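# Move glass vial onto balance pan and close doors

## Task

Take the vial from the shelved bench by the door and carry it to the balance on the shelved bench by the window. Set it upright on the balance pan, then close every glass door of the balance. The task fails if the balance tips, is shoved out of position or has too much put on its pan. It also fails if the vial reaches the floor, or breaks from a drop of more than a few centimetres or a hard knock. The parked cart, the pedal bin and the stool are movable. At the end, release the vial and move the robot away. The robot must not fall over or finish leaning.

## Robot and tools

ROBOT. A Hello Robot Stretch 3 with one arm. It has a two-wheeled base (0.33 m long, 0.34 m wide), a lift on a mast, and a telescoping arm pointing out the robot's RIGHT side, ending in a wrist (yaw, pitch, roll) and a gripper. The base only drives straight or turns in place; it cannot slide sideways, so you move the gripper forward or back by driving the base. Turns pivot about the point between the drive wheels, 0.05 m behind the front edge. Stowed (arm in, wrist folded) the robot sweeps a 0.28 m radius when turning; an unfolded level wrist reaches past that.

FRAMES. Base frame: origin on the floor between the drive wheels, x forward, y left, z up. hand_pose is reported in it, at the fingertip closing point. The odometry frame is the base frame at the start; base_odometry counts wheel turns (slip counts as motion), heading positive to the left, -3.142 to 3.142.

execute_actions takes "actions", a list run in order. Each action may hold "robot", "steps" (1 to 450 control steps at 30 per second; default 1) and "until". {"steps": n} alone just waits. "robot" is one command, a list of up to 8 commands run one after another, or {"stop": true} (brake everything, clear the queue). A command can contain:
- "base": exactly one of {"translate_m": d} (drive d metres straight, forward positive, |d| at most 1) or {"rotate_rad": d} (turn in place by d radians, left/counter-clockwise positive, |d| at most 3.2). Both are offsets from where the base is when that command starts.
- "joints": absolute targets by name: lift_m 0 to 1.1 (arm height on mast, m); arm_m 0 to 0.52 (extension, m); wrist_yaw_rad -1.345 to 4.42 (0 along the arm, positive toward the front, 3.0 folded over the base); wrist_pitch_rad -1.57 to 0.451 (0 level, negative fingertips down); wrist_roll_rad -2.911 to 2.911; gripper_m -0.089 to 0.179 (larger is wider; real gap is smaller by about 0.007 nearly shut to 0.025 wide open, zero under 0.007); head_pan_rad -3.953 to 1.73 (0 forward, positive left, -1.57 looks along the arm); head_tilt_rad -1.53 to 0.419 (negative down). Unnamed joints keep their targets.
- "contact_limits": {"arm_m": effort percent 1 to 100}, the effort at which the arm halts; lower is gentler, too low halts at once. Holds until the next arm_m command.
- In a list, {"pause_s": s} waits up to 15 s.
A new command acts immediately and discards the rest of any older queue. The whole call is rejected if any value is out of range.

"until" ends an action early. {"robot": {"status": "ended"}} fires when nothing is moving and no queue runs; use it with steps 450 to wait out a motion. Other fields take a comparison such as [">", 0.3] or a status word / ["!=", "moving"]: readings like lift_m, goals like lift_m_goal, statuses like lift_m_status, base_status, translate_m, rotate_rad, refusals, queue, queue_left. {"any": {"status": "ended"}} fires when any one motion ends.

zoom_image: {"camera": head_camera, nav_camera or wrist_camera, "region": [x0, y0, x1, y1]} pixel box in that camera's last image, origin top-left, at most 504 by 504. head_camera (896x504) and nav_camera (fisheye 672x504) ride on the head; wrist_camera (644x364) is on the gripper.



RESULTS. Each result is one instant plus one image per camera. base_status and joint_status: moving, done (within tolerance; don't wait on exact equality), off_target (came to rest short, may keep pushing), contact_stop (lift or arm hit something and went slack), time_out, stopped, not_commanded, torque_fault (wrist servo shut off ~10 s, joint limp). The bracket after base_status gives distance moved and goal. measured_speeds are encoder speeds. queue: idle, running, done, dropped, stopped; queue_left counts unstarted commands. Lines "refused:" and "dropped:" explain rejected goals (indices from 0); "replaced:" reports how a superseded motion ended. robot.on_its_own appears when the robot changed a goal, a joint is slack or off, a motor strains at rest, or base_tilt is 3 degrees or more off its start. motor_effort is percent, positive toward higher values, peak in brackets; it carries bias and noise. lidar_m: 12 distances in 30-degree sectors, first straight ahead, counter-clockwise (4th left, 7th behind, 10th right), plane 0.17 m high, blind to glass. wrist_depth_mm and head_depth_mm are 7x7 grids of median depths. base_tilt in degrees, forward and right positive.

SPEED. Fast driving (0.30 m/s, 1.9 rad/s) only when lift_m under 0.30, arm_m under 0.03, wrist_yaw_rad over 2.54; otherwise 0.10 m/s and 0.63 rad/s.

GRIPPING. Close to a value below the vial's width to grasp; releasing needs at least 0.02 more than where the pads made contact. The reading and "done" do not prove a grasp; check the wrist camera. Over-squeezing triggers a force reduction that may let it slip.

CAUTIONS. Fold or unfold the wrist only with lift_m 0.32 to 0.95, wrist_pitch_rad -0.4, roll near 0; once folded the lift may go down to 0.25. With yaw below -0.4 keep pitch at -0.5 or lower. Pushing into something rigid with the gripper above about 0.45 m can tip the robot, more so after a contact_stop or with a raised contact limit. Never drive while gripping or pressing on something fixed. If the base snags, reverse the last motion in small steps; if tilted, pull the gripper free and lower lift_m to about 0.2. Lower the glass vial gently onto the pan, never drop it, avoid knocking the balance, and close its doors softly. A loose object may occasionally be nudged by an outside push.

Each tool is called after "Request:" as name(argument=value, ...), one argument or row to a line, values as JSON.

## Session

I'll start by looking at the scene.

Request:
execute_actions(
  actions=[],
)

Scene clock: 0.00 s.
robot.base_odometry: x=+0.000 y=+0.000 heading=+0.000 (m, m, rad; robot's odometry frame)
robot.turned_by_wheels: +0.000 (rad since the last result)
robot.turned_by_imu: +0.000 (rad since the last result)
robot.base_tilt: forward=+1.1 right=+0.5 (deg)
robot.lidar_m: 1.89 2.16 1.02 0.99 1.04 2.18 1.36 1.80 2.23 1.71 1.81 2.05
robot.head_depth_mm: 1572 2371 2567 2537 2523 2043 2322 / 1588 2387 2571 2553 2504 2497 2310 / 1601 2413 2582 2551 2503 2498 2261 / 1611 2428 2592 2556 2538 2504 2258 / 1628 2453 2590 2527 2528 2409 2219 / 1722 2509 2556 2564 2072 2360 2210 / 1725 2536 2593 2546 2503 2515 2009
robot.base_status: not_commanded
robot.joint_positions: lift_m=+0.413 arm_m=-0.002 wrist_yaw_rad=+3.026 wrist_pitch_rad=-0.545 wrist_roll_rad=-0.008 gripper_m=+0.037 head_pan_rad=-0.019 head_tilt_rad=+0.003
robot.joint_goals: lift_m=+0.413 arm_m=-0.002 wrist_yaw_rad=+3.026 wrist_pitch_rad=-0.545 wrist_roll_rad=-0.008 gripper_m=+0.037 head_pan_rad=-0.019 head_tilt_rad=+0.003
robot.joint_status: lift_m=not_commanded arm_m=not_commanded wrist_yaw_rad=not_commanded wrist_pitch_rad=not_commanded wrist_roll_rad=not_commanded gripper_m=not_commanded head_pan_rad=not_commanded head_tilt_rad=not_commanded
robot.measured_speeds: translate_m=+0.000 rotate_rad=+0.000 lift_m=+0.000 arm_m=+0.000 wrist_yaw_rad=+0.000 wrist_pitch_rad=+0.000 wrist_roll_rad=+0.000 head_pan_rad=+0.000 head_tilt_rad=+0.000
robot: refusals=0 queue=idle queue_left=0
robot.motor_effort: left_wheel=+0 right_wheel=+0 lift_m=+30 arm_m=+0 wrist_yaw_rad=+0 wrist_pitch_rad=+4 wrist_roll_rad=+0 gripper_m=+0 head_pan_rad=+0 head_tilt_rad=+2 (%)
robot.hand_pose: x=+0.0026 y=+0.0622 z=+0.3980 quat_wxyz=(+0.229, +0.688, +0.152, +0.672) (m; robot's base frame)
robot.wrist_depth_mm: 929 - 956 - - - - / - - - - - - - / 958 947 988 - 978 - - / 788 790 788 834 822 819 838 / 659 676 - 704 705 692 698 / 571 577 - 602 585 606 597 / 502 - - - 516 534 535
pictures: head_camera (sideways: a quarter turn clockwise sets it upright), nav_camera (sideways: a quarter turn counterclockwise sets it upright), wrist_camera
Images, in order (width x height): head_camera 896x504, nav_camera 672x504, wrist_camera 644x364.

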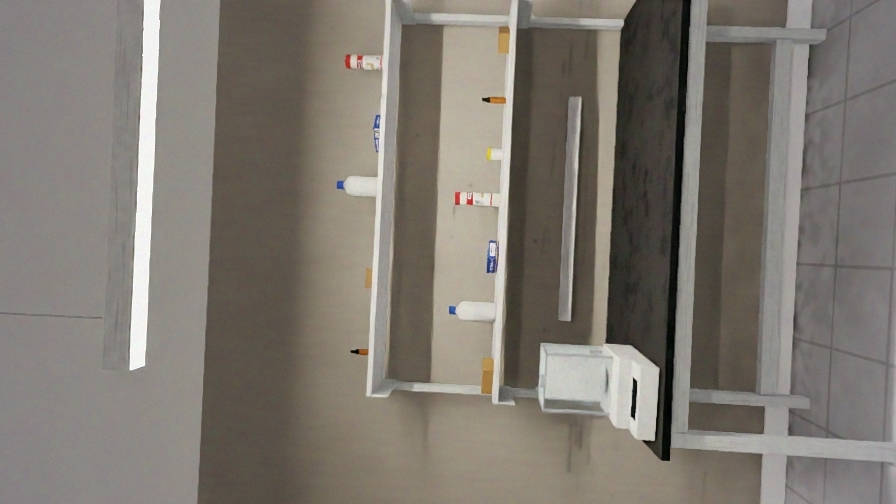

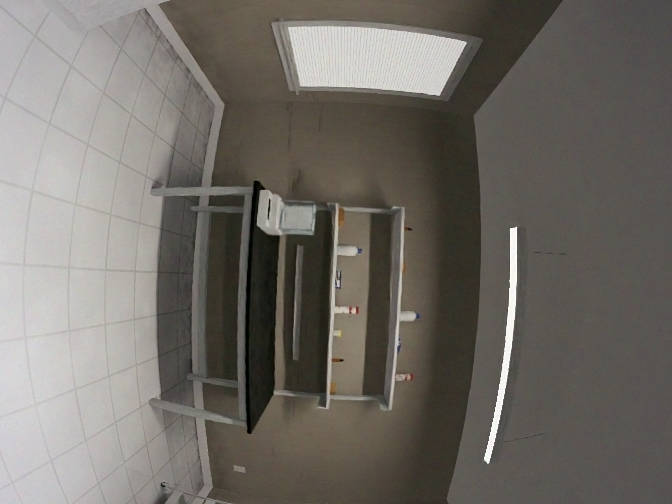

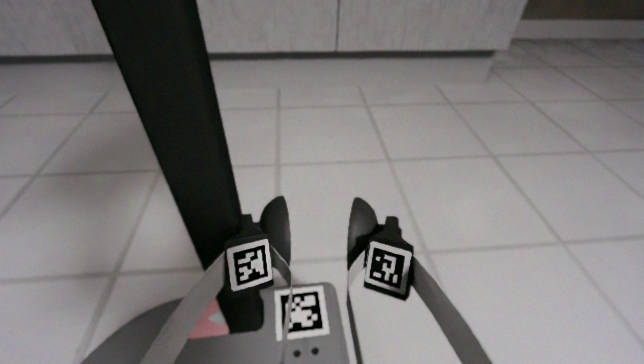

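Request:
execute_actions(
  actions=[
    {"robot": {"joints": {"head_pan_rad": -1.57, "head_tilt_rad": -0.3}}, "steps": 200, "until": {"robot": {"status": "ended"}}},
  ],
)

Request:
execute_actions(
  actions=[
    {"robot": {"joints": {"head_pan_rad": -3.14, "head_tilt_rad": -0.3}}, "steps": 200, "until": {"robot": {"status": "ended"}}},
  ],
)

Request:
execute_actions(
  actions=[
    {"robot": {"joints": {"head_pan_rad": 1.57, "head_tilt_rad": -0.3}}, "steps": 300, "until": {"robot": {"status": "ended"}}},
  ],
)

Scene clock: 4.33 s.
robot.base_odometry: x=+0.000 y=+0.000 heading=+0.000 (m, m, rad; robot's odometry frame)
robot.turned_by_wheels: +0.000 (rad since the last result)
robot.turned_by_imu: +0.000 (rad since the last result)
robot.base_tilt: forward=+1.0 right=+0.6 (deg)
robot.lidar_m: 1.89 2.16 1.01 0.99 1.04 2.18 1.35 1.80 2.22 1.71 1.81 2.05
robot.head_depth_mm: 1821 1924 2039 2167 2256 2023 1556 / 1462 1537 1627 1712 2216 1929 1540 / 1470 1549 1613 1719 1798 1882 1523 / 1484 1566 1630 1712 1814 1882 1518 / 1496 1556 1641 1723 1822 1891 1495 / 1497 1579 1658 1753 1852 1907 1494 / 1913 1990 2097 2228 1948 1893 1481
robot.base_status: not_commanded
robot.joint_positions: lift_m=+0.413 arm_m=-0.002 wrist_yaw_rad=+3.026 wrist_pitch_rad=-0.545 wrist_roll_rad=-0.008 gripper_m=+0.037 head_pan_rad=-1.563 head_tilt_rad=-0.296
robot.joint_goals: lift_m=+0.413 arm_m=-0.002 wrist_yaw_rad=+3.026 wrist_pitch_rad=-0.545 wrist_roll_rad=-0.008 gripper_m=+0.037 head_pan_rad=-1.570 head_tilt_rad=-0.300
robot.joint_status: lift_m=not_commanded arm_m=not_commanded wrist_yaw_rad=not_commanded wrist_pitch_rad=not_commanded wrist_roll_rad=not_commanded gripper_m=not_commanded head_pan_rad=done head_tilt_rad=done
robot.measured_speeds: translate_m=+0.000 rotate_rad=+0.000 lift_m=+0.000 arm_m=+0.000 wrist_yaw_rad=+0.000 wrist_pitch_rad=+0.000 wrist_roll_rad=+0.000 head_pan_rad=+0.000 head_tilt_rad=+0.000
robot: refusals=0 queue=done queue_left=0
robot.motor_effort: left_wheel=+0(0) right_wheel=+0(0) lift_m=+30(31) arm_m=+0(0) wrist_yaw_rad=+0(0) wrist_pitch_rad=+4(4) wrist_roll_rad=+0(0) gripper_m=+0(1) head_pan_rad=-5(46) head_tilt_rad=-1(14) (%)
robot.hand_pose: x=+0.0026 y=+0.0622 z=+0.3980 quat_wxyz=(+0.229, +0.688, +0.152, +0.672) (m; robot's base frame)
robot.wrist_depth_mm: 931 - 989 - - - - / - - - - - - - / 919 962 976 982 992 - - / 775 811 783 815 794 813 826 / 649 657 - 685 682 701 706 / 563 579 - 598 571 596 603 / 498 - - - 523 512 524
pictures: head_camera (sideways: a quarter turn clockwise sets it upright), nav_camera (sideways: a quarter turn counterclockwise sets it upright), wrist_camera
camera_calibration (this result's frames):
head_camera: T_world_to_cam=[[-0.0403877, 0.264851, -0.963443, 1.26906], [0.999085, 0.0242561, -0.0352138, 0.039462], [0.014043, -0.963984, -0.265589, 0.30354], [0, 0, 0, 1]] pos_world=[0.00756596, -0.0444618, 1.30467]
nav_camera: T_world_to_cam=[[0.048296, -0.310574, 0.949321, -1.19255], [-0.996761, -0.0761787, 0.0257873, 0.0215287], [0.0643092, -0.947492, -0.313247, 0.356393], [0, 0, 0, 1]] pos_world=[0.056135, -0.0310555, 1.2432]
wrist_camera: T_world_to_cam=[[0.991281, -0.121432, 0.0511437, -0.0261013], [-0.045928, -0.682242, -0.729682, 0.357105], [0.123499, 0.720972, -0.681871, 0.392797], [0, 0, 0, 1]] pos_world=[-0.00623535, -0.0427335, 0.529745]
Images, in order (width x height): head_camera 896x504, nav_camera 672x504, wrist_camera 644x364.

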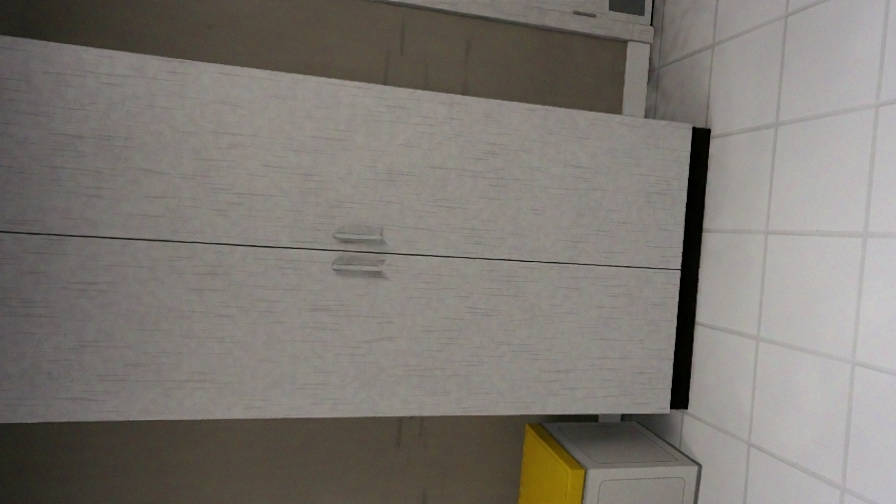

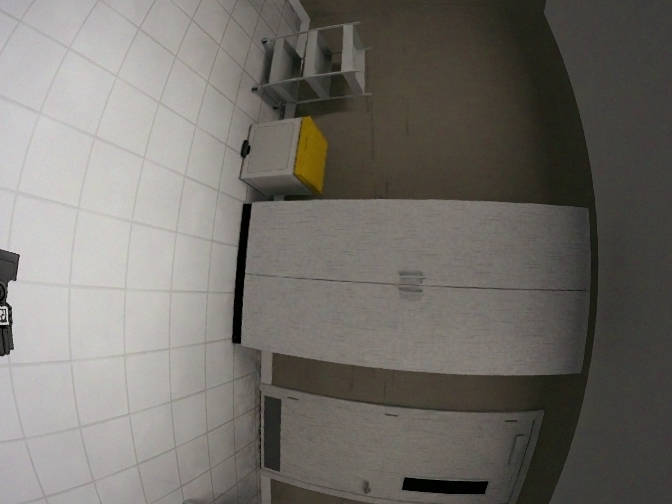

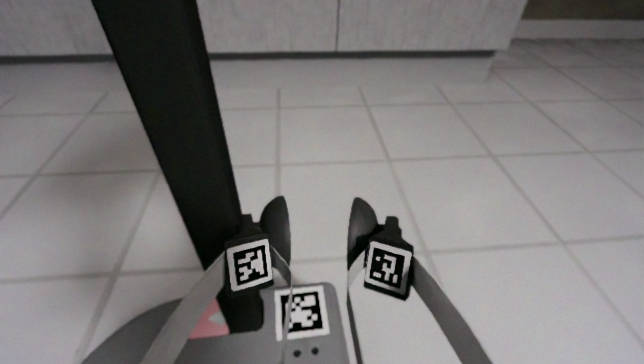

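Scene clock: 5.70 s.
robot.base_odometry: x=+0.000 y=+0.000 heading=+0.000 (m, m, rad; robot's odometry frame)
robot.turned_by_wheels: +0.000 (rad since the last result)
robot.turned_by_imu: +0.000 (rad since the last result)
robot.base_tilt: forward=+1.1 right=+0.8 (deg)
robot.lidar_m: 1.90 2.16 1.02 0.99 1.04 2.18 1.36 1.80 2.22 1.71 1.81 2.05
robot.head_depth_mm: 1828 1906 2004 2104 2219 2032 1551 / 1814 1900 1986 2090 2221 2009 1532 / 1807 1904 2009 1545 2188 1899 1523 / 1815 1917 2010 1679 2249 1967 1511 / 1813 1925 2040 1492 2255 1883 1502 / 1836 1952 2031 1450 1798 1872 1488 / 1829 1932 2058 1557 2260 1895 1481
robot.base_status: not_commanded
robot.joint_positions: lift_m=+0.413 arm_m=-0.002 wrist_yaw_rad=+3.026 wrist_pitch_rad=-0.545 wrist_roll_rad=-0.008 gripper_m=+0.037 head_pan_rad=-3.133 head_tilt_rad=-0.296
robot.joint_goals: lift_m=+0.413 arm_m=-0.002 wrist_yaw_rad=+3.026 wrist_pitch_rad=-0.545 wrist_roll_rad=-0.008 gripper_m=+0.037 head_pan_rad=-3.140 head_tilt_rad=-0.300
robot.joint_status: lift_m=not_commanded arm_m=not_commanded wrist_yaw_rad=not_commanded wrist_pitch_rad=not_commanded wrist_roll_rad=not_commanded gripper_m=not_commanded head_pan_rad=done head_tilt_rad=done
robot.measured_speeds: translate_m=+0.000 rotate_rad=+0.000 lift_m=+0.000 arm_m=+0.000 wrist_yaw_rad=+0.000 wrist_pitch_rad=+0.000 wrist_roll_rad=+0.000 head_pan_rad=+0.000 head_tilt_rad=+0.000
robot: refusals=0 queue=done queue_left=0
robot.motor_effort: left_wheel=+0(0) right_wheel=+0(0) lift_m=+30(31) arm_m=+0(0) wrist_yaw_rad=+0(0) wrist_pitch_rad=+4(4) wrist_roll_rad=+0(0) gripper_m=+1(0) head_pan_rad=-4(41) head_tilt_rad=-1(1) (%)
robot.hand_pose: x=+0.0026 y=+0.0622 z=+0.3980 quat_wxyz=(+0.229, +0.688, +0.152, +0.672) (m; robot's base frame)
robot.wrist_depth_mm: 911 - 997 - - - - / - - - - - - - / 953 940 984 967 - - - / 783 795 795 806 817 816 827 / 651 655 - 673 688 685 723 / 565 576 - 592 580 594 601 / 504 - - - 518 518 530
pictures: head_camera (sideways: a quarter turn clockwise sets it upright), nav_camera (sideways: a quarter turn counterclockwise sets it upright), wrist_camera
camera_calibration (this result's frames):
head_camera: T_world_to_cam=[[0.264953, 0.0405999, -0.963406, 1.26715], [0.0250572, -0.999066, -0.0352115, 0.0454006], [-0.963936, -0.0148108, -0.265723, 0.30968], [0, 0, 0, 1]] pos_world=[-0.038361, -0.00150137, 1.30467]
nav_camera: T_world_to_cam=[[-0.310668, -0.0485447, 0.949278, -1.1903], [-0.0769766, 0.9967, 0.0257778, 0.0159304], [-0.947396, -0.0650639, -0.313379, 0.362736], [0, 0, 0, 1]] pos_world=[-0.0249074, -0.0500596, 1.24319]
wrist_camera: T_world_to_cam=[[0.991281, -0.121432, 0.0511436, -0.0261013], [-0.0459282, -0.682242, -0.729682, 0.357105], [0.123499, 0.720972, -0.681871, 0.392797], [0, 0, 0, 1]] pos_world=[-0.00623532, -0.0427335, 0.529745]
Images, in order (width x height): head_camera 896x504, nav_camera 672x504, wrist_camera 644x364.

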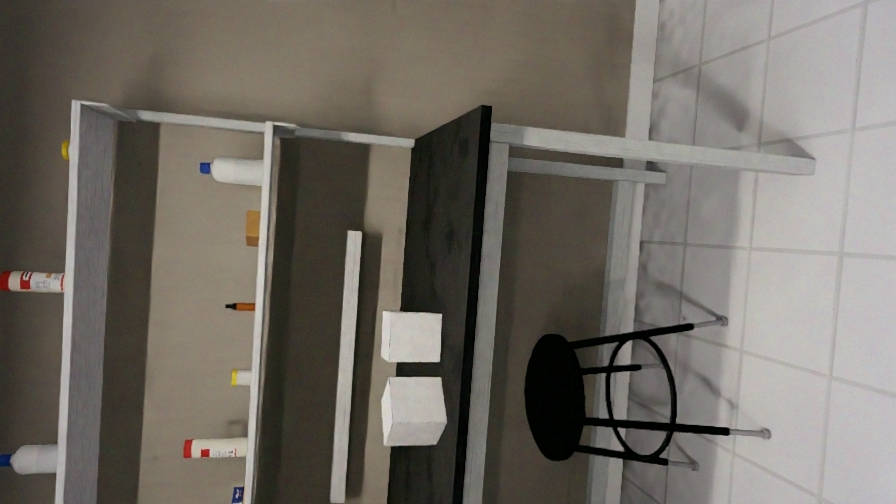

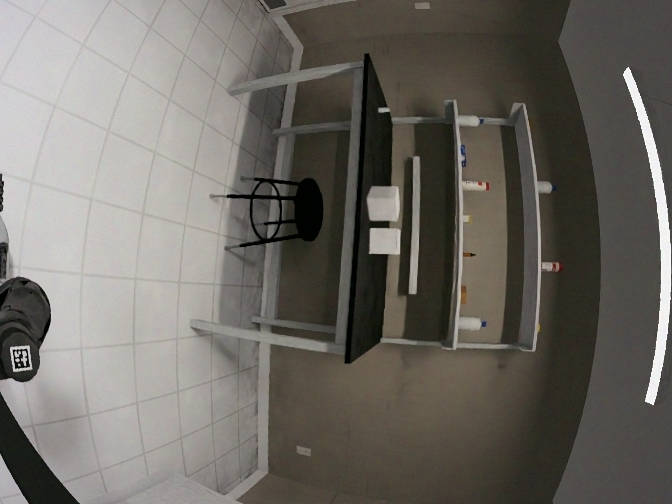

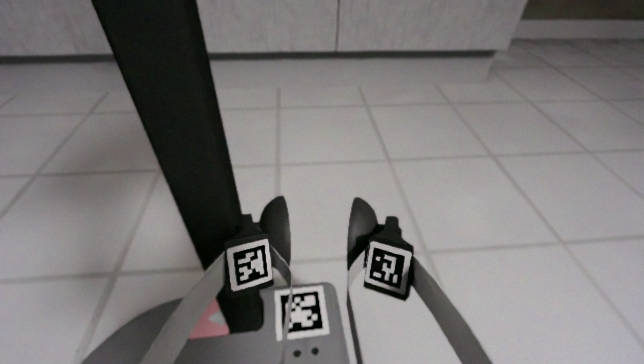

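Scene clock: 8.47 s.
robot.base_odometry: x=+0.000 y=+0.000 heading=+0.000 (m, m, rad; robot's odometry frame)
robot.turned_by_wheels: +0.000 (rad since the last result)
robot.turned_by_imu: +0.000 (rad since the last result)
robot.base_tilt: forward=+1.0 right=+0.7 (deg)
robot.lidar_m: 1.89 2.15 1.01 0.99 1.03 2.18 1.35 1.81 2.23 1.71 1.81 2.05
robot.head_depth_mm: 1068 1114 1483 1227 1040 1085 1154 / 1076 1122 1484 1434 1028 1084 1152 / 1071 1127 1493 1539 1036 1094 1167 / 1086 1129 1517 1365 1041 1098 1166 / 1093 1148 1516 1341 1039 1101 1168 / 1092 1140 1517 1445 1044 1113 1183 / 1092 1144 1508 1470 1041 1111 1182
robot.base_status: not_commanded
robot.joint_positions: lift_m=+0.413 arm_m=-0.002 wrist_yaw_rad=+3.026 wrist_pitch_rad=-0.545 wrist_roll_rad=-0.008 gripper_m=+0.037 head_pan_rad=+1.563 head_tilt_rad=-0.296
robot.joint_goals: lift_m=+0.413 arm_m=-0.002 wrist_yaw_rad=+3.026 wrist_pitch_rad=-0.545 wrist_roll_rad=-0.008 gripper_m=+0.037 head_pan_rad=+1.570 head_tilt_rad=-0.300
robot.joint_status: lift_m=not_commanded arm_m=not_commanded wrist_yaw_rad=not_commanded wrist_pitch_rad=not_commanded wrist_roll_rad=not_commanded gripper_m=not_commanded head_pan_rad=done head_tilt_rad=done
robot.measured_speeds: translate_m=+0.000 rotate_rad=+0.000 lift_m=+0.000 arm_m=+0.000 wrist_yaw_rad=+0.000 wrist_pitch_rad=+0.000 wrist_roll_rad=+0.000 head_pan_rad=+0.000 head_tilt_rad=+0.000
robot: refusals=0 queue=done queue_left=0
robot.motor_effort: left_wheel=+0(0) right_wheel=+0(0) lift_m=+30(30) arm_m=+0(0) wrist_yaw_rad=+0(0) wrist_pitch_rad=+4(4) wrist_roll_rad=+0(0) gripper_m=+1(1) head_pan_rad=+4(48) head_tilt_rad=+0(3) (%)
robot.hand_pose: x=+0.0026 y=+0.0622 z=+0.3980 quat_wxyz=(+0.229, +0.688, +0.152, +0.672) (m; robot's base frame)
robot.wrist_depth_mm: 916 - 983 - - - - / - - - - - - - / 943 973 - 1000 977 - - / 777 788 799 822 811 835 843 / 641 664 - 668 696 704 679 / 566 568 - 596 586 593 612 / 501 - - - 521 519 521
pictures: head_camera (sideways: a quarter turn clockwise sets it upright), nav_camera (sideways: a quarter turn counterclockwise sets it upright), wrist_camera
camera_calibration (this result's frames):
head_camera: T_world_to_cam=[[0.0361263, -0.2656, -0.963406, 1.26855], [-0.999346, -0.00820659, -0.0352116, 0.0516495], [0.00144591, 0.964048, -0.265723, 0.303791], [0, 0, 0, 1]] pos_world=[0.0053486, 0.04448, 1.30467]
nav_camera: T_world_to_cam=[[-0.043299, 0.311442, 0.949278, -1.19193], [0.997856, 0.0601585, 0.0257778, 0.00937386], [-0.0490789, 0.948359, -0.313379, 0.357256], [0, 0, 0, 1]] pos_world=[-0.0434296, 0.0318472, 1.24319]
Images, in order (width x height): head_camera 896x504, nav_camera 672x504, wrist_camera 644x364.

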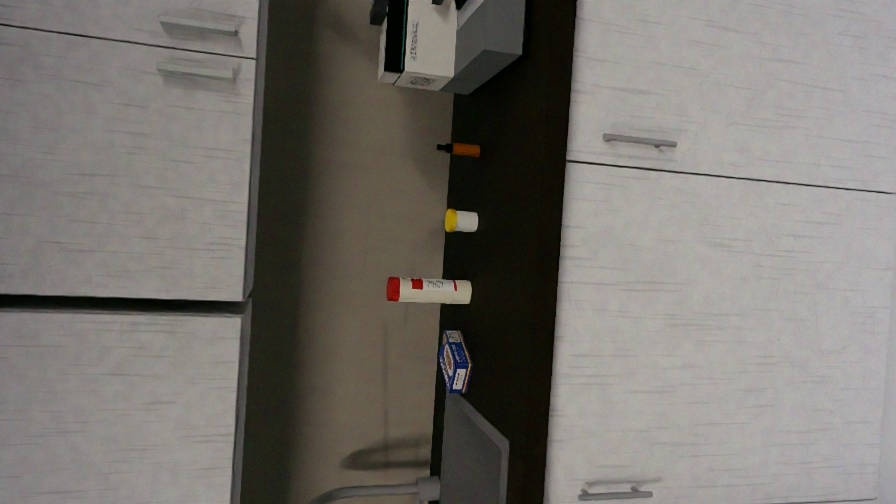

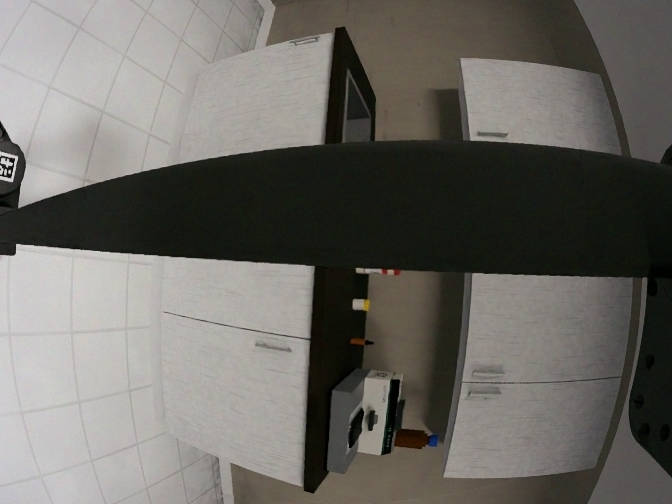

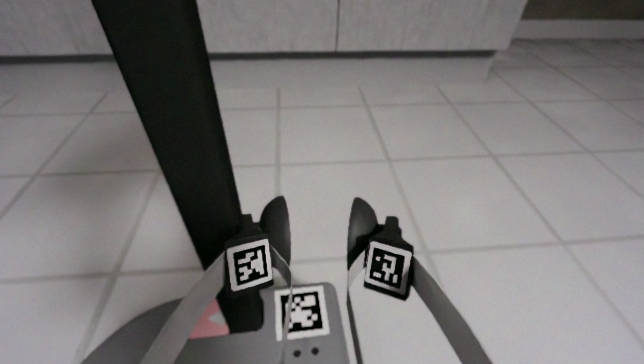

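Request:
execute_actions(
  actions=[
    {"robot": {"joints": {"head_pan_rad": -2.6, "head_tilt_rad": -0.3}}, "steps": 300, "until": {"robot": {"status": "ended"}}},
  ],
)

Scene clock: 12.70 s.
robot.base_odometry: x=+0.000 y=+0.000 heading=+0.000 (m, m, rad; robot's odometry frame)
robot.turned_by_wheels: +0.000 (rad since the last result)
robot.turned_by_imu: +0.000 (rad since the last result)
robot.base_tilt: forward=+1.2 right=+0.6 (deg)
robot.lidar_m: 1.89 2.16 1.02 0.99 1.04 2.18 1.36 1.81 2.22 1.71 1.81 2.05
robot.head_depth_mm: 1815 1928 1991 1428 2089 1931 1545 / 1933 2046 2106 1477 1958 1921 1538 / 2075 2160 2287 1960 2443 1989 1519 / 2228 2333 2453 2260 2598 1967 1512 / 2396 2529 2676 2638 2456 1946 1497 / 2528 2638 2778 2926 2721 1938 1487 / 2281 2394 2462 2547 2556 1914 1484
robot.base_status: not_commanded
robot.joint_positions: lift_m=+0.413 arm_m=-0.002 wrist_yaw_rad=+3.026 wrist_pitch_rad=-0.545 wrist_roll_rad=-0.008 gripper_m=+0.037 head_pan_rad=-2.593 head_tilt_rad=-0.296
robot.joint_goals: lift_m=+0.413 arm_m=-0.002 wrist_yaw_rad=+3.026 wrist_pitch_rad=-0.545 wrist_roll_rad=-0.008 gripper_m=+0.037 head_pan_rad=-2.600 head_tilt_rad=-0.300
robot.joint_status: lift_m=not_commanded arm_m=not_commanded wrist_yaw_rad=not_commanded wrist_pitch_rad=not_commanded wrist_roll_rad=not_commanded gripper_m=not_commanded head_pan_rad=done head_tilt_rad=done
robot.measured_speeds: translate_m=+0.000 rotate_rad=+0.000 lift_m=+0.000 arm_m=+0.000 wrist_yaw_rad=+0.000 wrist_pitch_rad=+0.000 wrist_roll_rad=+0.000 head_pan_rad=+0.000 head_tilt_rad=+0.000
robot: refusals=0 queue=done queue_left=0
robot.motor_effort: left_wheel=+0(0) right_wheel=+0(0) lift_m=+31(30) arm_m=+0(0) wrist_yaw_rad=+1(1) wrist_pitch_rad=+4(4) wrist_roll_rad=+0(0) gripper_m=+0(0) head_pan_rad=-5(46) head_tilt_rad=+0(2) (%)
robot.hand_pose: x=+0.0026 y=+0.0622 z=+0.3980 quat_wxyz=(+0.229, +0.688, +0.152, +0.672) (m; robot's base frame)
robot.wrist_depth_mm: 935 - 952 996 - - - / - - - - - - - / 927 927 999 995 972 - - / 775 776 794 794 784 801 824 / 688 658 - 681 692 706 687 / 574 578 - 607 590 595 598 / 504 - - - 514 525 523
pictures: head_camera (sideways: a quarter turn clockwise sets it upright), nav_camera (sideways: a quarter turn counterclockwise sets it upright), wrist_camera
camera_calibration (this result's frames):
head_camera: T_world_to_cam=[[0.20644, 0.171082, -0.963386, 1.26748], [0.53515, -0.844023, -0.0352103, 0.0422875], [-0.819144, -0.508287, -0.265795, 0.30889], [0, 0, 0, 1]] pos_world=[-0.0312629, -0.0241469, 1.30466]
nav_camera: T_world_to_cam=[[-0.241564, -0.2014, 0.949255, -1.19069], [-0.578465, 0.8153, 0.0257727, 0.0189961], [-0.779118, -0.542885, -0.31345, 0.361801], [0, 0, 0, 1]] pos_world=[0.00524585, -0.0588763, 1.24319]
wrist_camera: T_world_to_cam=[[0.991281, -0.121432, 0.0511436, -0.0261013], [-0.0459282, -0.682242, -0.729682, 0.357105], [0.123499, 0.720971, -0.681871, 0.392797], [0, 0, 0, 1]] pos_world=[-0.00623532, -0.0427335, 0.529745]
Images, in order (width x height): head_camera 896x504, nav_camera 672x504, wrist_camera 644x364.

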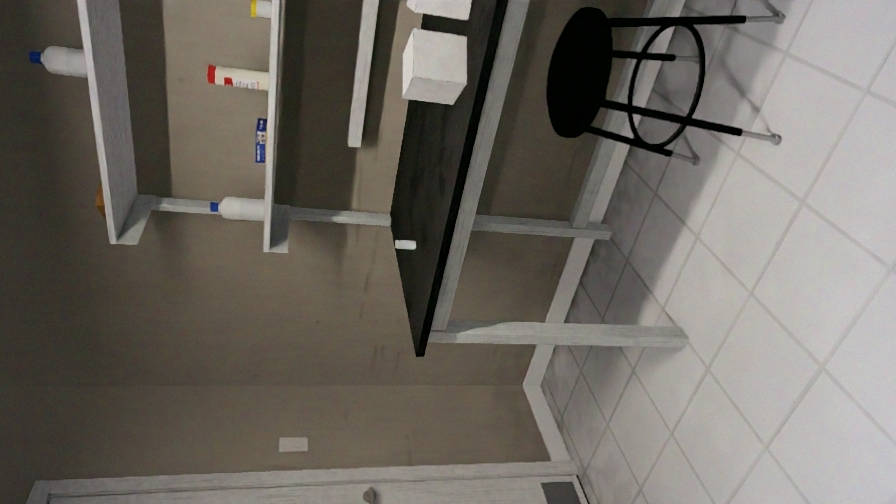

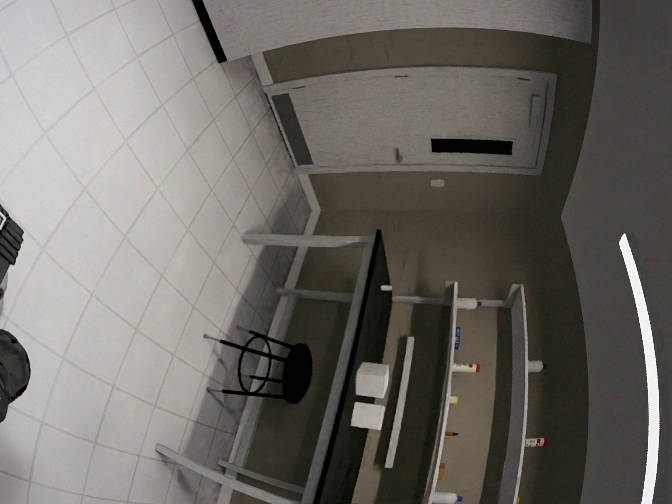

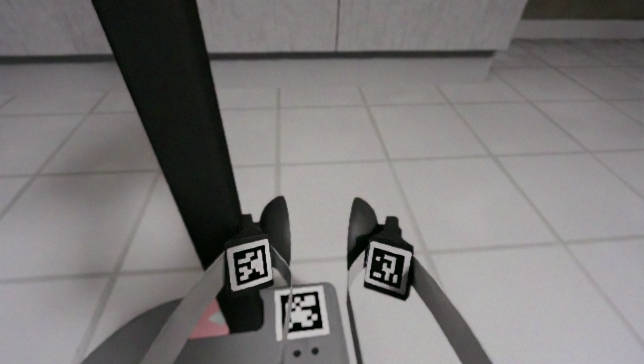

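Request:
zoom_image(
  camera="head_camera",
  region=[340, 180, 500, 370],
)

Region (340, 180, 500, 370) of head_camera's 896x504 image, scaled by 2.653, with more detail than that image has; it fills the left 424 columns of this view, and the rest is white.

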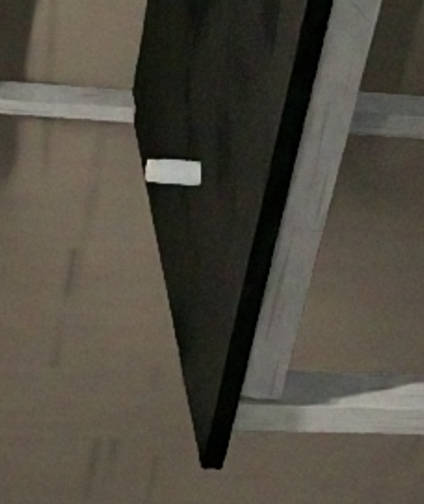

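Request:
execute_actions(
  actions=[
    {"robot": [{"joints": {"lift_m": 0.27, "head_pan_rad": 0.0, "head_tilt_rad": -0.5}}, {"base": {"rotate_rad": -2.324}}, {"base": {"translate_m": 1.0}}, {"base": {"translate_m": 0.316}}, {"base": {"rotate_rad": 0.753}}, {"joints": {"lift_m": 0.93, "wrist_pitch_rad": -0.4, "head_pan_rad": -1.57, "head_tilt_rad": -0.6}}], "steps": 450, "until": {"robot": {"status": "ended"}}},
  ],
)

Scene clock: 51.13 s.
robot.base_odometry: x=-0.900 y=-0.960 heading=-1.571 (m, m, rad; robot's odometry frame)
robot.turned_by_wheels: -1.571 (rad since the last result)
robot.turned_by_imu: -1.577 (rad since the last result)
robot.base_tilt: forward=+1.0 right=+0.5 (deg)
robot.lidar_m: 1.15 0.87 1.07 3.35 3.48 2.02 1.98 1.05 0.76 1.15 0.54 1.19
robot.head_depth_mm: 998 1088 1134 744 576 1456 1239 / 1027 1120 1110 734 611 1483 1233 / 1026 1151 1091 723 630 1469 1227 / 1094 1199 1314 713 741 1461 1220 / 1126 1240 1381 1480 700 851 1053 / 1164 1289 1445 1644 1765 1437 1212 / 1208 1339 1501 1714 1772 1423 1199
robot.base_status: done (rotate_rad +0.7528 of +0.7530)
robot.joint_positions: lift_m=+0.324 arm_m=-0.002 wrist_yaw_rad=+3.026 wrist_pitch_rad=-0.420 wrist_roll_rad=-0.008 gripper_m=+0.037 head_pan_rad=-1.321 head_tilt_rad=-0.592
robot.joint_goals: lift_m=+0.930 arm_m=-0.002 wrist_yaw_rad=+3.026 wrist_pitch_rad=-0.400 wrist_roll_rad=-0.008 gripper_m=+0.037 head_pan_rad=-1.570 head_tilt_rad=-0.600
robot.joint_status: lift_m=moving arm_m=not_commanded wrist_yaw_rad=not_commanded wrist_pitch_rad=moving wrist_roll_rad=not_commanded gripper_m=not_commanded head_pan_rad=moving head_tilt_rad=moving
robot.measured_speeds: translate_m=+0.000 rotate_rad=+0.000 lift_m=+0.110 arm_m=+0.000 wrist_yaw_rad=+0.000 wrist_pitch_rad=+0.000 wrist_roll_rad=+0.000 head_pan_rad=-2.038 head_tilt_rad=+0.000
robot: refusals=0 queue=running queue_left=0
robot.motor_effort: left_wheel=-4(13) right_wheel=+3(8) lift_m=+39(42) arm_m=+0(0) wrist_yaw_rad=+0(1) wrist_pitch_rad=+7(6) wrist_roll_rad=+0(0) gripper_m=+0(0) head_pan_rad=-42(43) head_tilt_rad=-4(10) (%)
robot.hand_pose: x=+0.0046 y=+0.0795 z=+0.3362 quat_wxyz=(+0.187, +0.696, +0.108, +0.685) (m; robot's base frame)
robot.wrist_depth_mm: - - - - - - 742 / - - - - - - 767 / - - - - - - 762 / 752 782 828 818 805 800 790 / 627 640 - 658 660 673 675 / 525 546 - 551 529 552 554 / 464 - - - 464 477 489
pictures: head_camera (sideways: a quarter turn clockwise sets it upright), nav_camera (sideways: a quarter turn counterclockwise sets it upright), wrist_camera
camera_calibration (this result's frames):
head_camera: T_world_to_cam=[[-0.169355, 0.509017, -0.843932, 1.11391], [0.96185, 0.272043, -0.0289354, 0.0315029], [0.214857, -0.816636, -0.53567, 0.653775], [0, 0, 0, 1]] pos_world=[0.0178761, -0.0416707, 1.29118]
nav_camera: T_world_to_cam=[[0.186467, -0.545583, 0.817049, -1.02084], [-0.948402, -0.317034, 0.00474513, 0.0486342], [0.256444, -0.775776, -0.576548, 0.697836], [0, 0, 0, 1]] pos_world=[0.0575224, -0.000171379, 1.23619]
wrist_camera: T_world_to_cam=[[0.990564, -0.127614, 0.0499808, -0.0219263], [-0.0347547, -0.586657, -0.809089, 0.342945], [0.132573, 0.799717, -0.585556, 0.299174], [0, 0, 0, 1]] pos_world=[-0.0060239, -0.0408611, 0.453752]
Images, in order (width x height): head_camera 896x504, nav_camera 672x504, wrist_camera 644x364.

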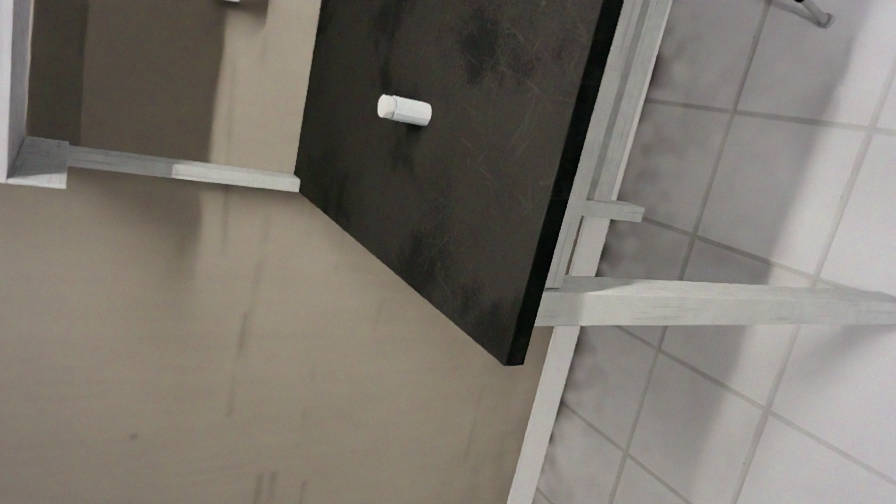

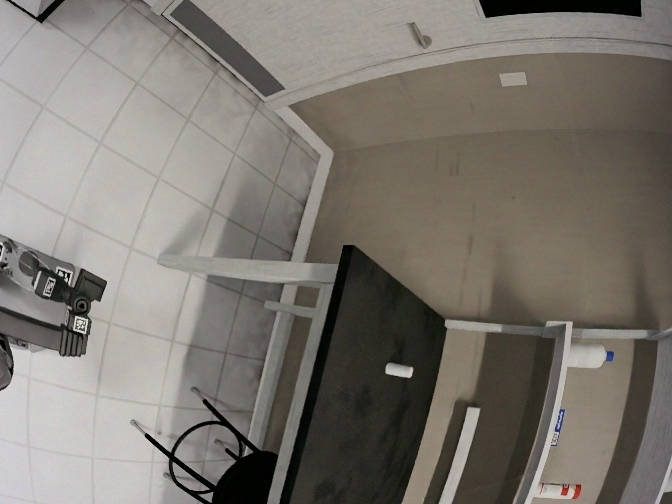

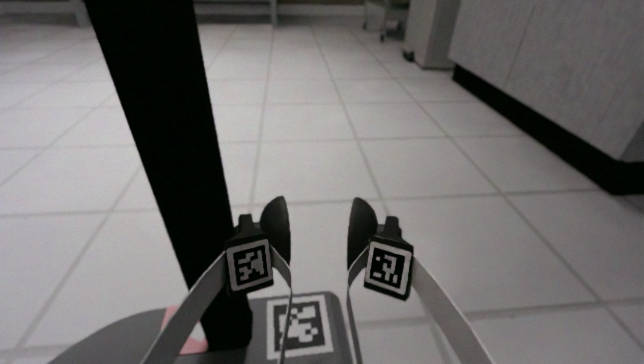

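Request:
execute_actions(
  actions=[
    {"robot": {"joints": {"lift_m": 0.93, "wrist_pitch_rad": -0.4, "wrist_yaw_rad": 0.0, "gripper_m": 0.10, "head_pan_rad": -1.57, "head_tilt_rad": -0.6}}, "steps": 450, "until": {"robot": {"status": "ended"}}},
  ],
)

Scene clock: 57.10 s.
robot.base_odometry: x=-0.900 y=-0.960 heading=-1.571 (m, m, rad; robot's odometry frame)
robot.turned_by_wheels: +0.000 (rad since the last result)
robot.turned_by_imu: +0.000 (rad since the last result)
robot.base_tilt: forward=+1.1 right=+0.5 (deg)
robot.lidar_m: 1.14 0.87 1.07 3.34 3.49 2.03 1.98 1.06 0.76 1.15 0.54 1.19
robot.head_depth_mm: 1020 1090 1133 741 620 - - / 1031 1102 1107 733 612 - - / 1032 1121 1090 720 585 - - / 1041 1140 1075 713 599 - - / 1034 1137 1048 704 616 1441 1217 / 1050 1167 1267 698 669 813 1001 / 1058 1169 1300 1423 1593 1421 1194
robot.base_status: done (rotate_rad +0.7528 of +0.7530)
robot.joint_positions: lift_m=+0.930 arm_m=-0.002 wrist_yaw_rad=+0.003 wrist_pitch_rad=-0.419 wrist_roll_rad=-0.008 gripper_m=+0.100 head_pan_rad=-1.563 head_tilt_rad=-0.592
robot.joint_goals: lift_m=+0.930 arm_m=-0.002 wrist_yaw_rad=+0.000 wrist_pitch_rad=-0.400 wrist_roll_rad=-0.008 gripper_m=+0.100 head_pan_rad=-1.570 head_tilt_rad=-0.600
robot.joint_status: lift_m=done arm_m=not_commanded wrist_yaw_rad=done wrist_pitch_rad=done wrist_roll_rad=not_commanded gripper_m=done head_pan_rad=done head_tilt_rad=done
robot.measured_speeds: translate_m=+0.000 rotate_rad=+0.000 lift_m=+0.000 arm_m=+0.000 wrist_yaw_rad=+0.000 wrist_pitch_rad=+0.000 wrist_roll_rad=+0.000 head_pan_rad=+0.000 head_tilt_rad=+0.000
robot: refusals=0 queue=done queue_left=0
robot.motor_effort: left_wheel=-4(4) right_wheel=+3(3) lift_m=+38(38) arm_m=+0(0) wrist_yaw_rad=-2(4) wrist_pitch_rad=+5(4) wrist_roll_rad=+0(0) gripper_m=+1(83) head_pan_rad=-4(34) head_tilt_rad=-3(2) (%)
robot.hand_pose: x=-0.0209 y=-0.3674 z=+0.9422 quat_wxyz=(+0.695, +0.149, -0.688, -0.146) (m; robot's base frame)
robot.wrist_depth_mm: 972 957 922 877 914 919 901 / - - 465 484 497 517 529 / - 321 325 334 340 348 353 / - 288 285 283 281 278 279 / - 396 - - - 732 701 / - - - - - 667 653 / - - - - - - -
pictures: head_camera (sideways: a quarter turn clockwise sets it upright), nav_camera (sideways: a quarter turn counterclockwise sets it upright), wrist_camera
camera_calibration (this result's frames):
head_camera: T_world_to_cam=[[-0.0424725, 0.534767, -0.843931, 1.11313], [0.999014, 0.0336803, -0.0289354, 0.0312762], [0.0129501, -0.844328, -0.53567, 0.655007], [0, 0, 0, 1]] pos_world=[0.0075497, -0.0432784, 1.29118]
nav_camera: T_world_to_cam=[[0.0503254, -0.574368, 0.817049, -1.02001], [-0.996737, -0.080583, 0.00474505, 0.0489291], [0.0631148, -0.814621, -0.576549, 0.699017], [0, 0, 0, 1]] pos_world=[0.0559838, -0.0124861, 1.23619]
wrist_camera: T_world_to_cam=[[-0.998704, 0.00972426, 0.0499608, -0.07507], [-0.0348211, 0.58539, -0.810004, 1.00172], [-0.0371232, -0.810694, -0.584292, 0.418466], [0, 0, 0, 1]] pos_world=[-0.0245569, -0.246418, 1.05965]
Images, in order (width x height): head_camera 896x504, nav_camera 672x504, wrist_camera 644x364.

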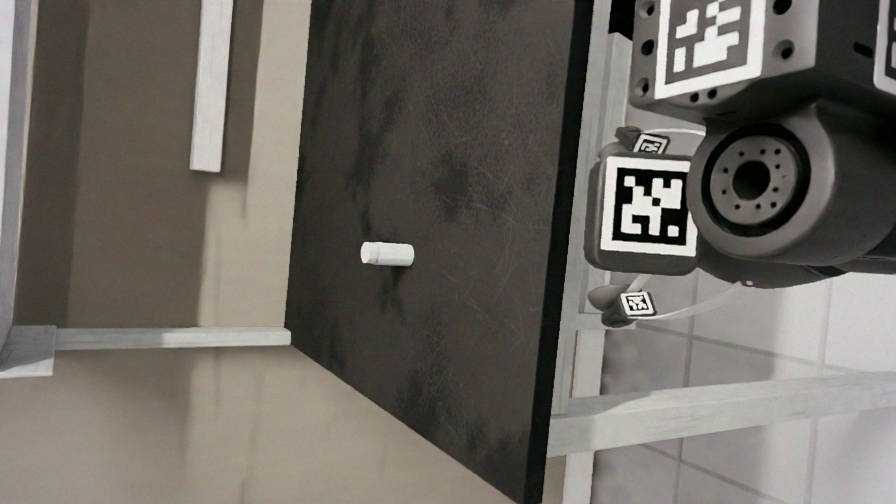

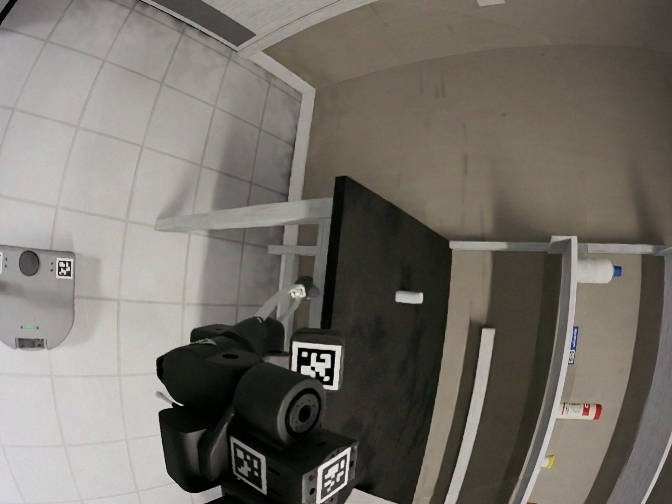

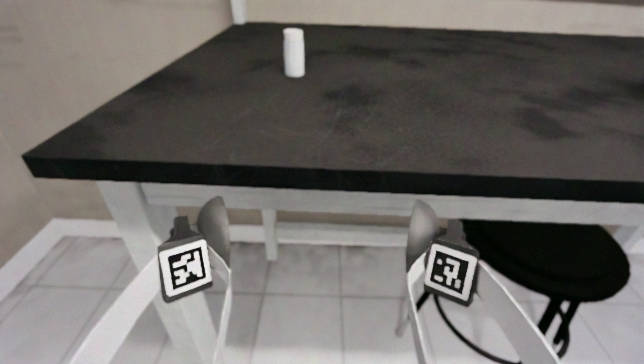

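Request:
zoom_image(
  camera="head_camera",
  region=[330, 200, 450, 310],
)

Request:
zoom_image(
  camera="wrist_camera",
  region=[230, 0, 370, 100],
)

Region (330, 200, 450, 310) of head_camera's 896x504 image, scaled by 4.200, with more detail than that image has; it fills the top 462 rows of this view, and the rest is white.

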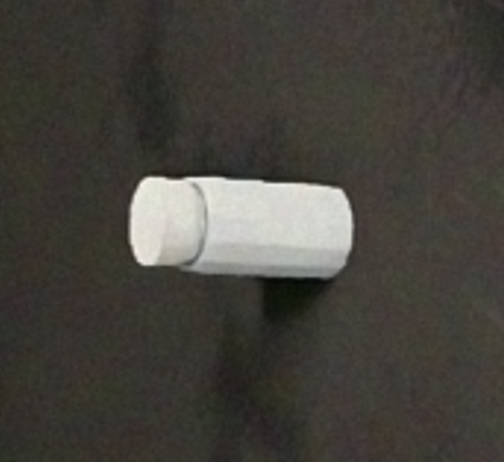

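Region (230, 0, 370, 100) of wrist_camera's 644x364 image, scaled by 3.600; it fills the top 360 rows of this view, and the rest is white.

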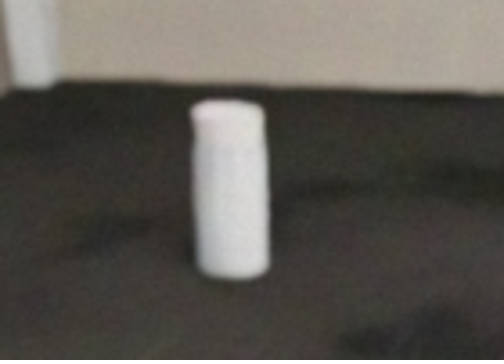

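Request:
execute_actions(
  actions=[
    {"robot": [{"base": {"translate_m": 0.035}, "joints": {"lift_m": 0.93, "wrist_pitch_rad": -0.3, "gripper_m": 0.13}}, {"joints": {"arm_m": 0.25}}], "steps": 450, "until": {"robot": {"status": "ended"}}},
  ],
)

Scene clock: 93.67 s.
robot.base_odometry: x=-0.900 y=-0.995 heading=-1.571 (m, m, rad; robot's odometry frame)
robot.turned_by_wheels: +0.000 (rad since the last result)
robot.turned_by_imu: +0.000 (rad since the last result)
robot.base_tilt: forward=+1.1 right=+0.5 (deg)
robot.lidar_m: 1.11 0.84 1.02 2.70 3.49 2.07 2.01 0.79 0.78 0.53 0.53 1.15
robot.head_depth_mm: 1020 1092 1138 - - 1405 1241 / 1030 1113 1196 - 623 1476 1236 / 1040 1136 1179 - 1528 1462 1226 / 1042 1142 1105 681 1085 1456 1214 / 1020 1133 1048 704 1536 1442 1211 / 1054 1163 1286 697 658 815 1122 / 1068 1172 1306 1464 1661 1426 1195
robot.base_status: done (translate_m +0.0350 of +0.0350)
robot.joint_positions: lift_m=+0.930 arm_m=+0.250 wrist_yaw_rad=+0.002 wrist_pitch_rad=-0.320 wrist_roll_rad=-0.008 gripper_m=+0.130 head_pan_rad=-1.563 head_tilt_rad=-0.593
robot.joint_goals: lift_m=+0.930 arm_m=+0.250 wrist_yaw_rad=+0.000 wrist_pitch_rad=-0.300 wrist_roll_rad=-0.008 gripper_m=+0.130 head_pan_rad=-1.570 head_tilt_rad=-0.600
robot.joint_status: lift_m=done arm_m=done wrist_yaw_rad=done wrist_pitch_rad=done wrist_roll_rad=not_commanded gripper_m=done head_pan_rad=done head_tilt_rad=done
robot.measured_speeds: translate_m=+0.000 rotate_rad=+0.000 lift_m=+0.000 arm_m=+0.000 wrist_yaw_rad=+0.000 wrist_pitch_rad=+0.000 wrist_roll_rad=+0.000 head_pan_rad=+0.000 head_tilt_rad=+0.000
robot: refusals=0 queue=done queue_left=0
robot.motor_effort: left_wheel=-4(5) right_wheel=+3(6) lift_m=+38(38) arm_m=+6(7) wrist_yaw_rad=-2(2) wrist_pitch_rad=+6(5) wrist_roll_rad=+0(0) gripper_m=+1(83) head_pan_rad=-4(4) head_tilt_rad=-2(2) (%)
robot.hand_pose: x=-0.0211 y=-0.6302 z=+0.9650 quat_wxyz=(+0.701, +0.114, -0.695, -0.112) (m; robot's base frame)
robot.wrist_depth_mm: 712 718 716 696 722 700 695 / 764 773 751 747 753 755 740 / 821 817 442 441 461 464 481 / 913 307 310 299 318 331 334 / 243 250 241 245 248 262 254 / 193 188 196 200 201 212 205 / - 165 167 168 169 171 172
pictures: head_camera (sideways: a quarter turn clockwise sets it upright), nav_camera (sideways: a quarter turn counterclockwise sets it upright), wrist_camera
camera_calibration (this result's frames):
head_camera: T_world_to_cam=[[-0.0423748, 0.534833, -0.843895, 1.11308], [0.99902, 0.033499, -0.0289337, 0.0312738], [0.0127949, -0.844294, -0.535728, 0.655083], [0, 0, 0, 1]] pos_world=[0.00754176, -0.0432779, 1.29118]
nav_camera: T_world_to_cam=[[0.0502205, -0.574433, 0.81701, -1.01996], [-0.996751, -0.0804004, 0.00474011, 0.0489357], [0.062965, -0.814594, -0.576604, 0.69909], [0, 0, 0, 1]] pos_world=[0.0559814, -0.0124908, 1.23618]
wrist_camera: T_world_to_cam=[[-0.998702, 0.0155676, 0.0484896, -0.0687471], [-0.0341033, 0.502695, -0.863791, 1.17378], [-0.0378226, -0.864324, -0.501512, 0.10498], [0, 0, 0, 1]] pos_world=[-0.0246574, -0.498247, 1.06989]
Images, in order (width x height): head_camera 896x504, nav_camera 672x504, wrist_camera 644x364.

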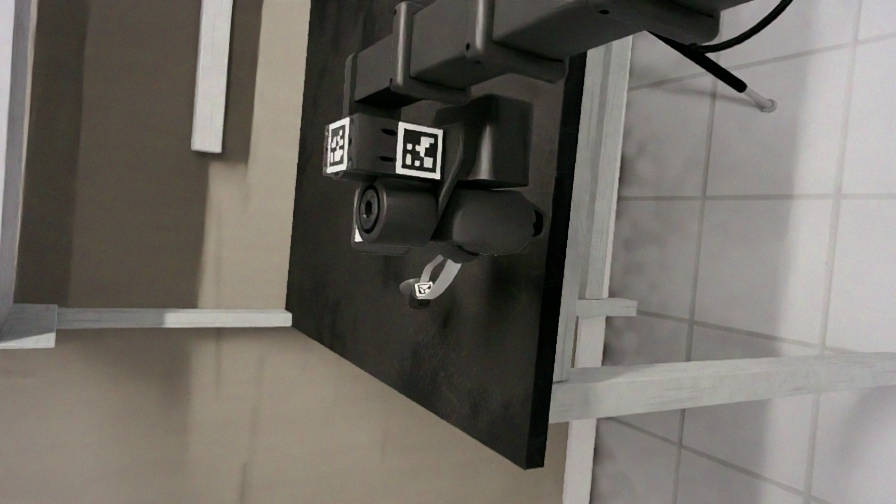

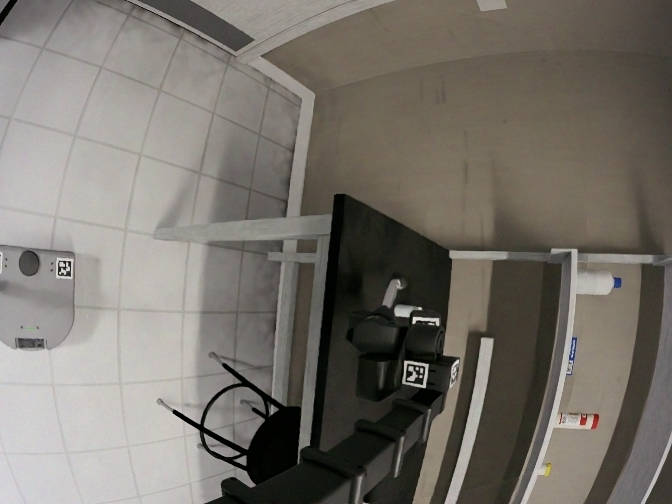

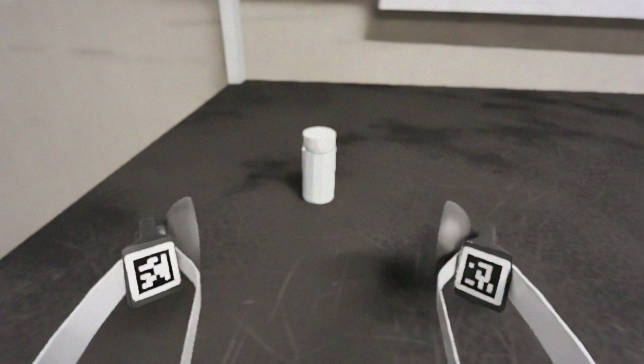

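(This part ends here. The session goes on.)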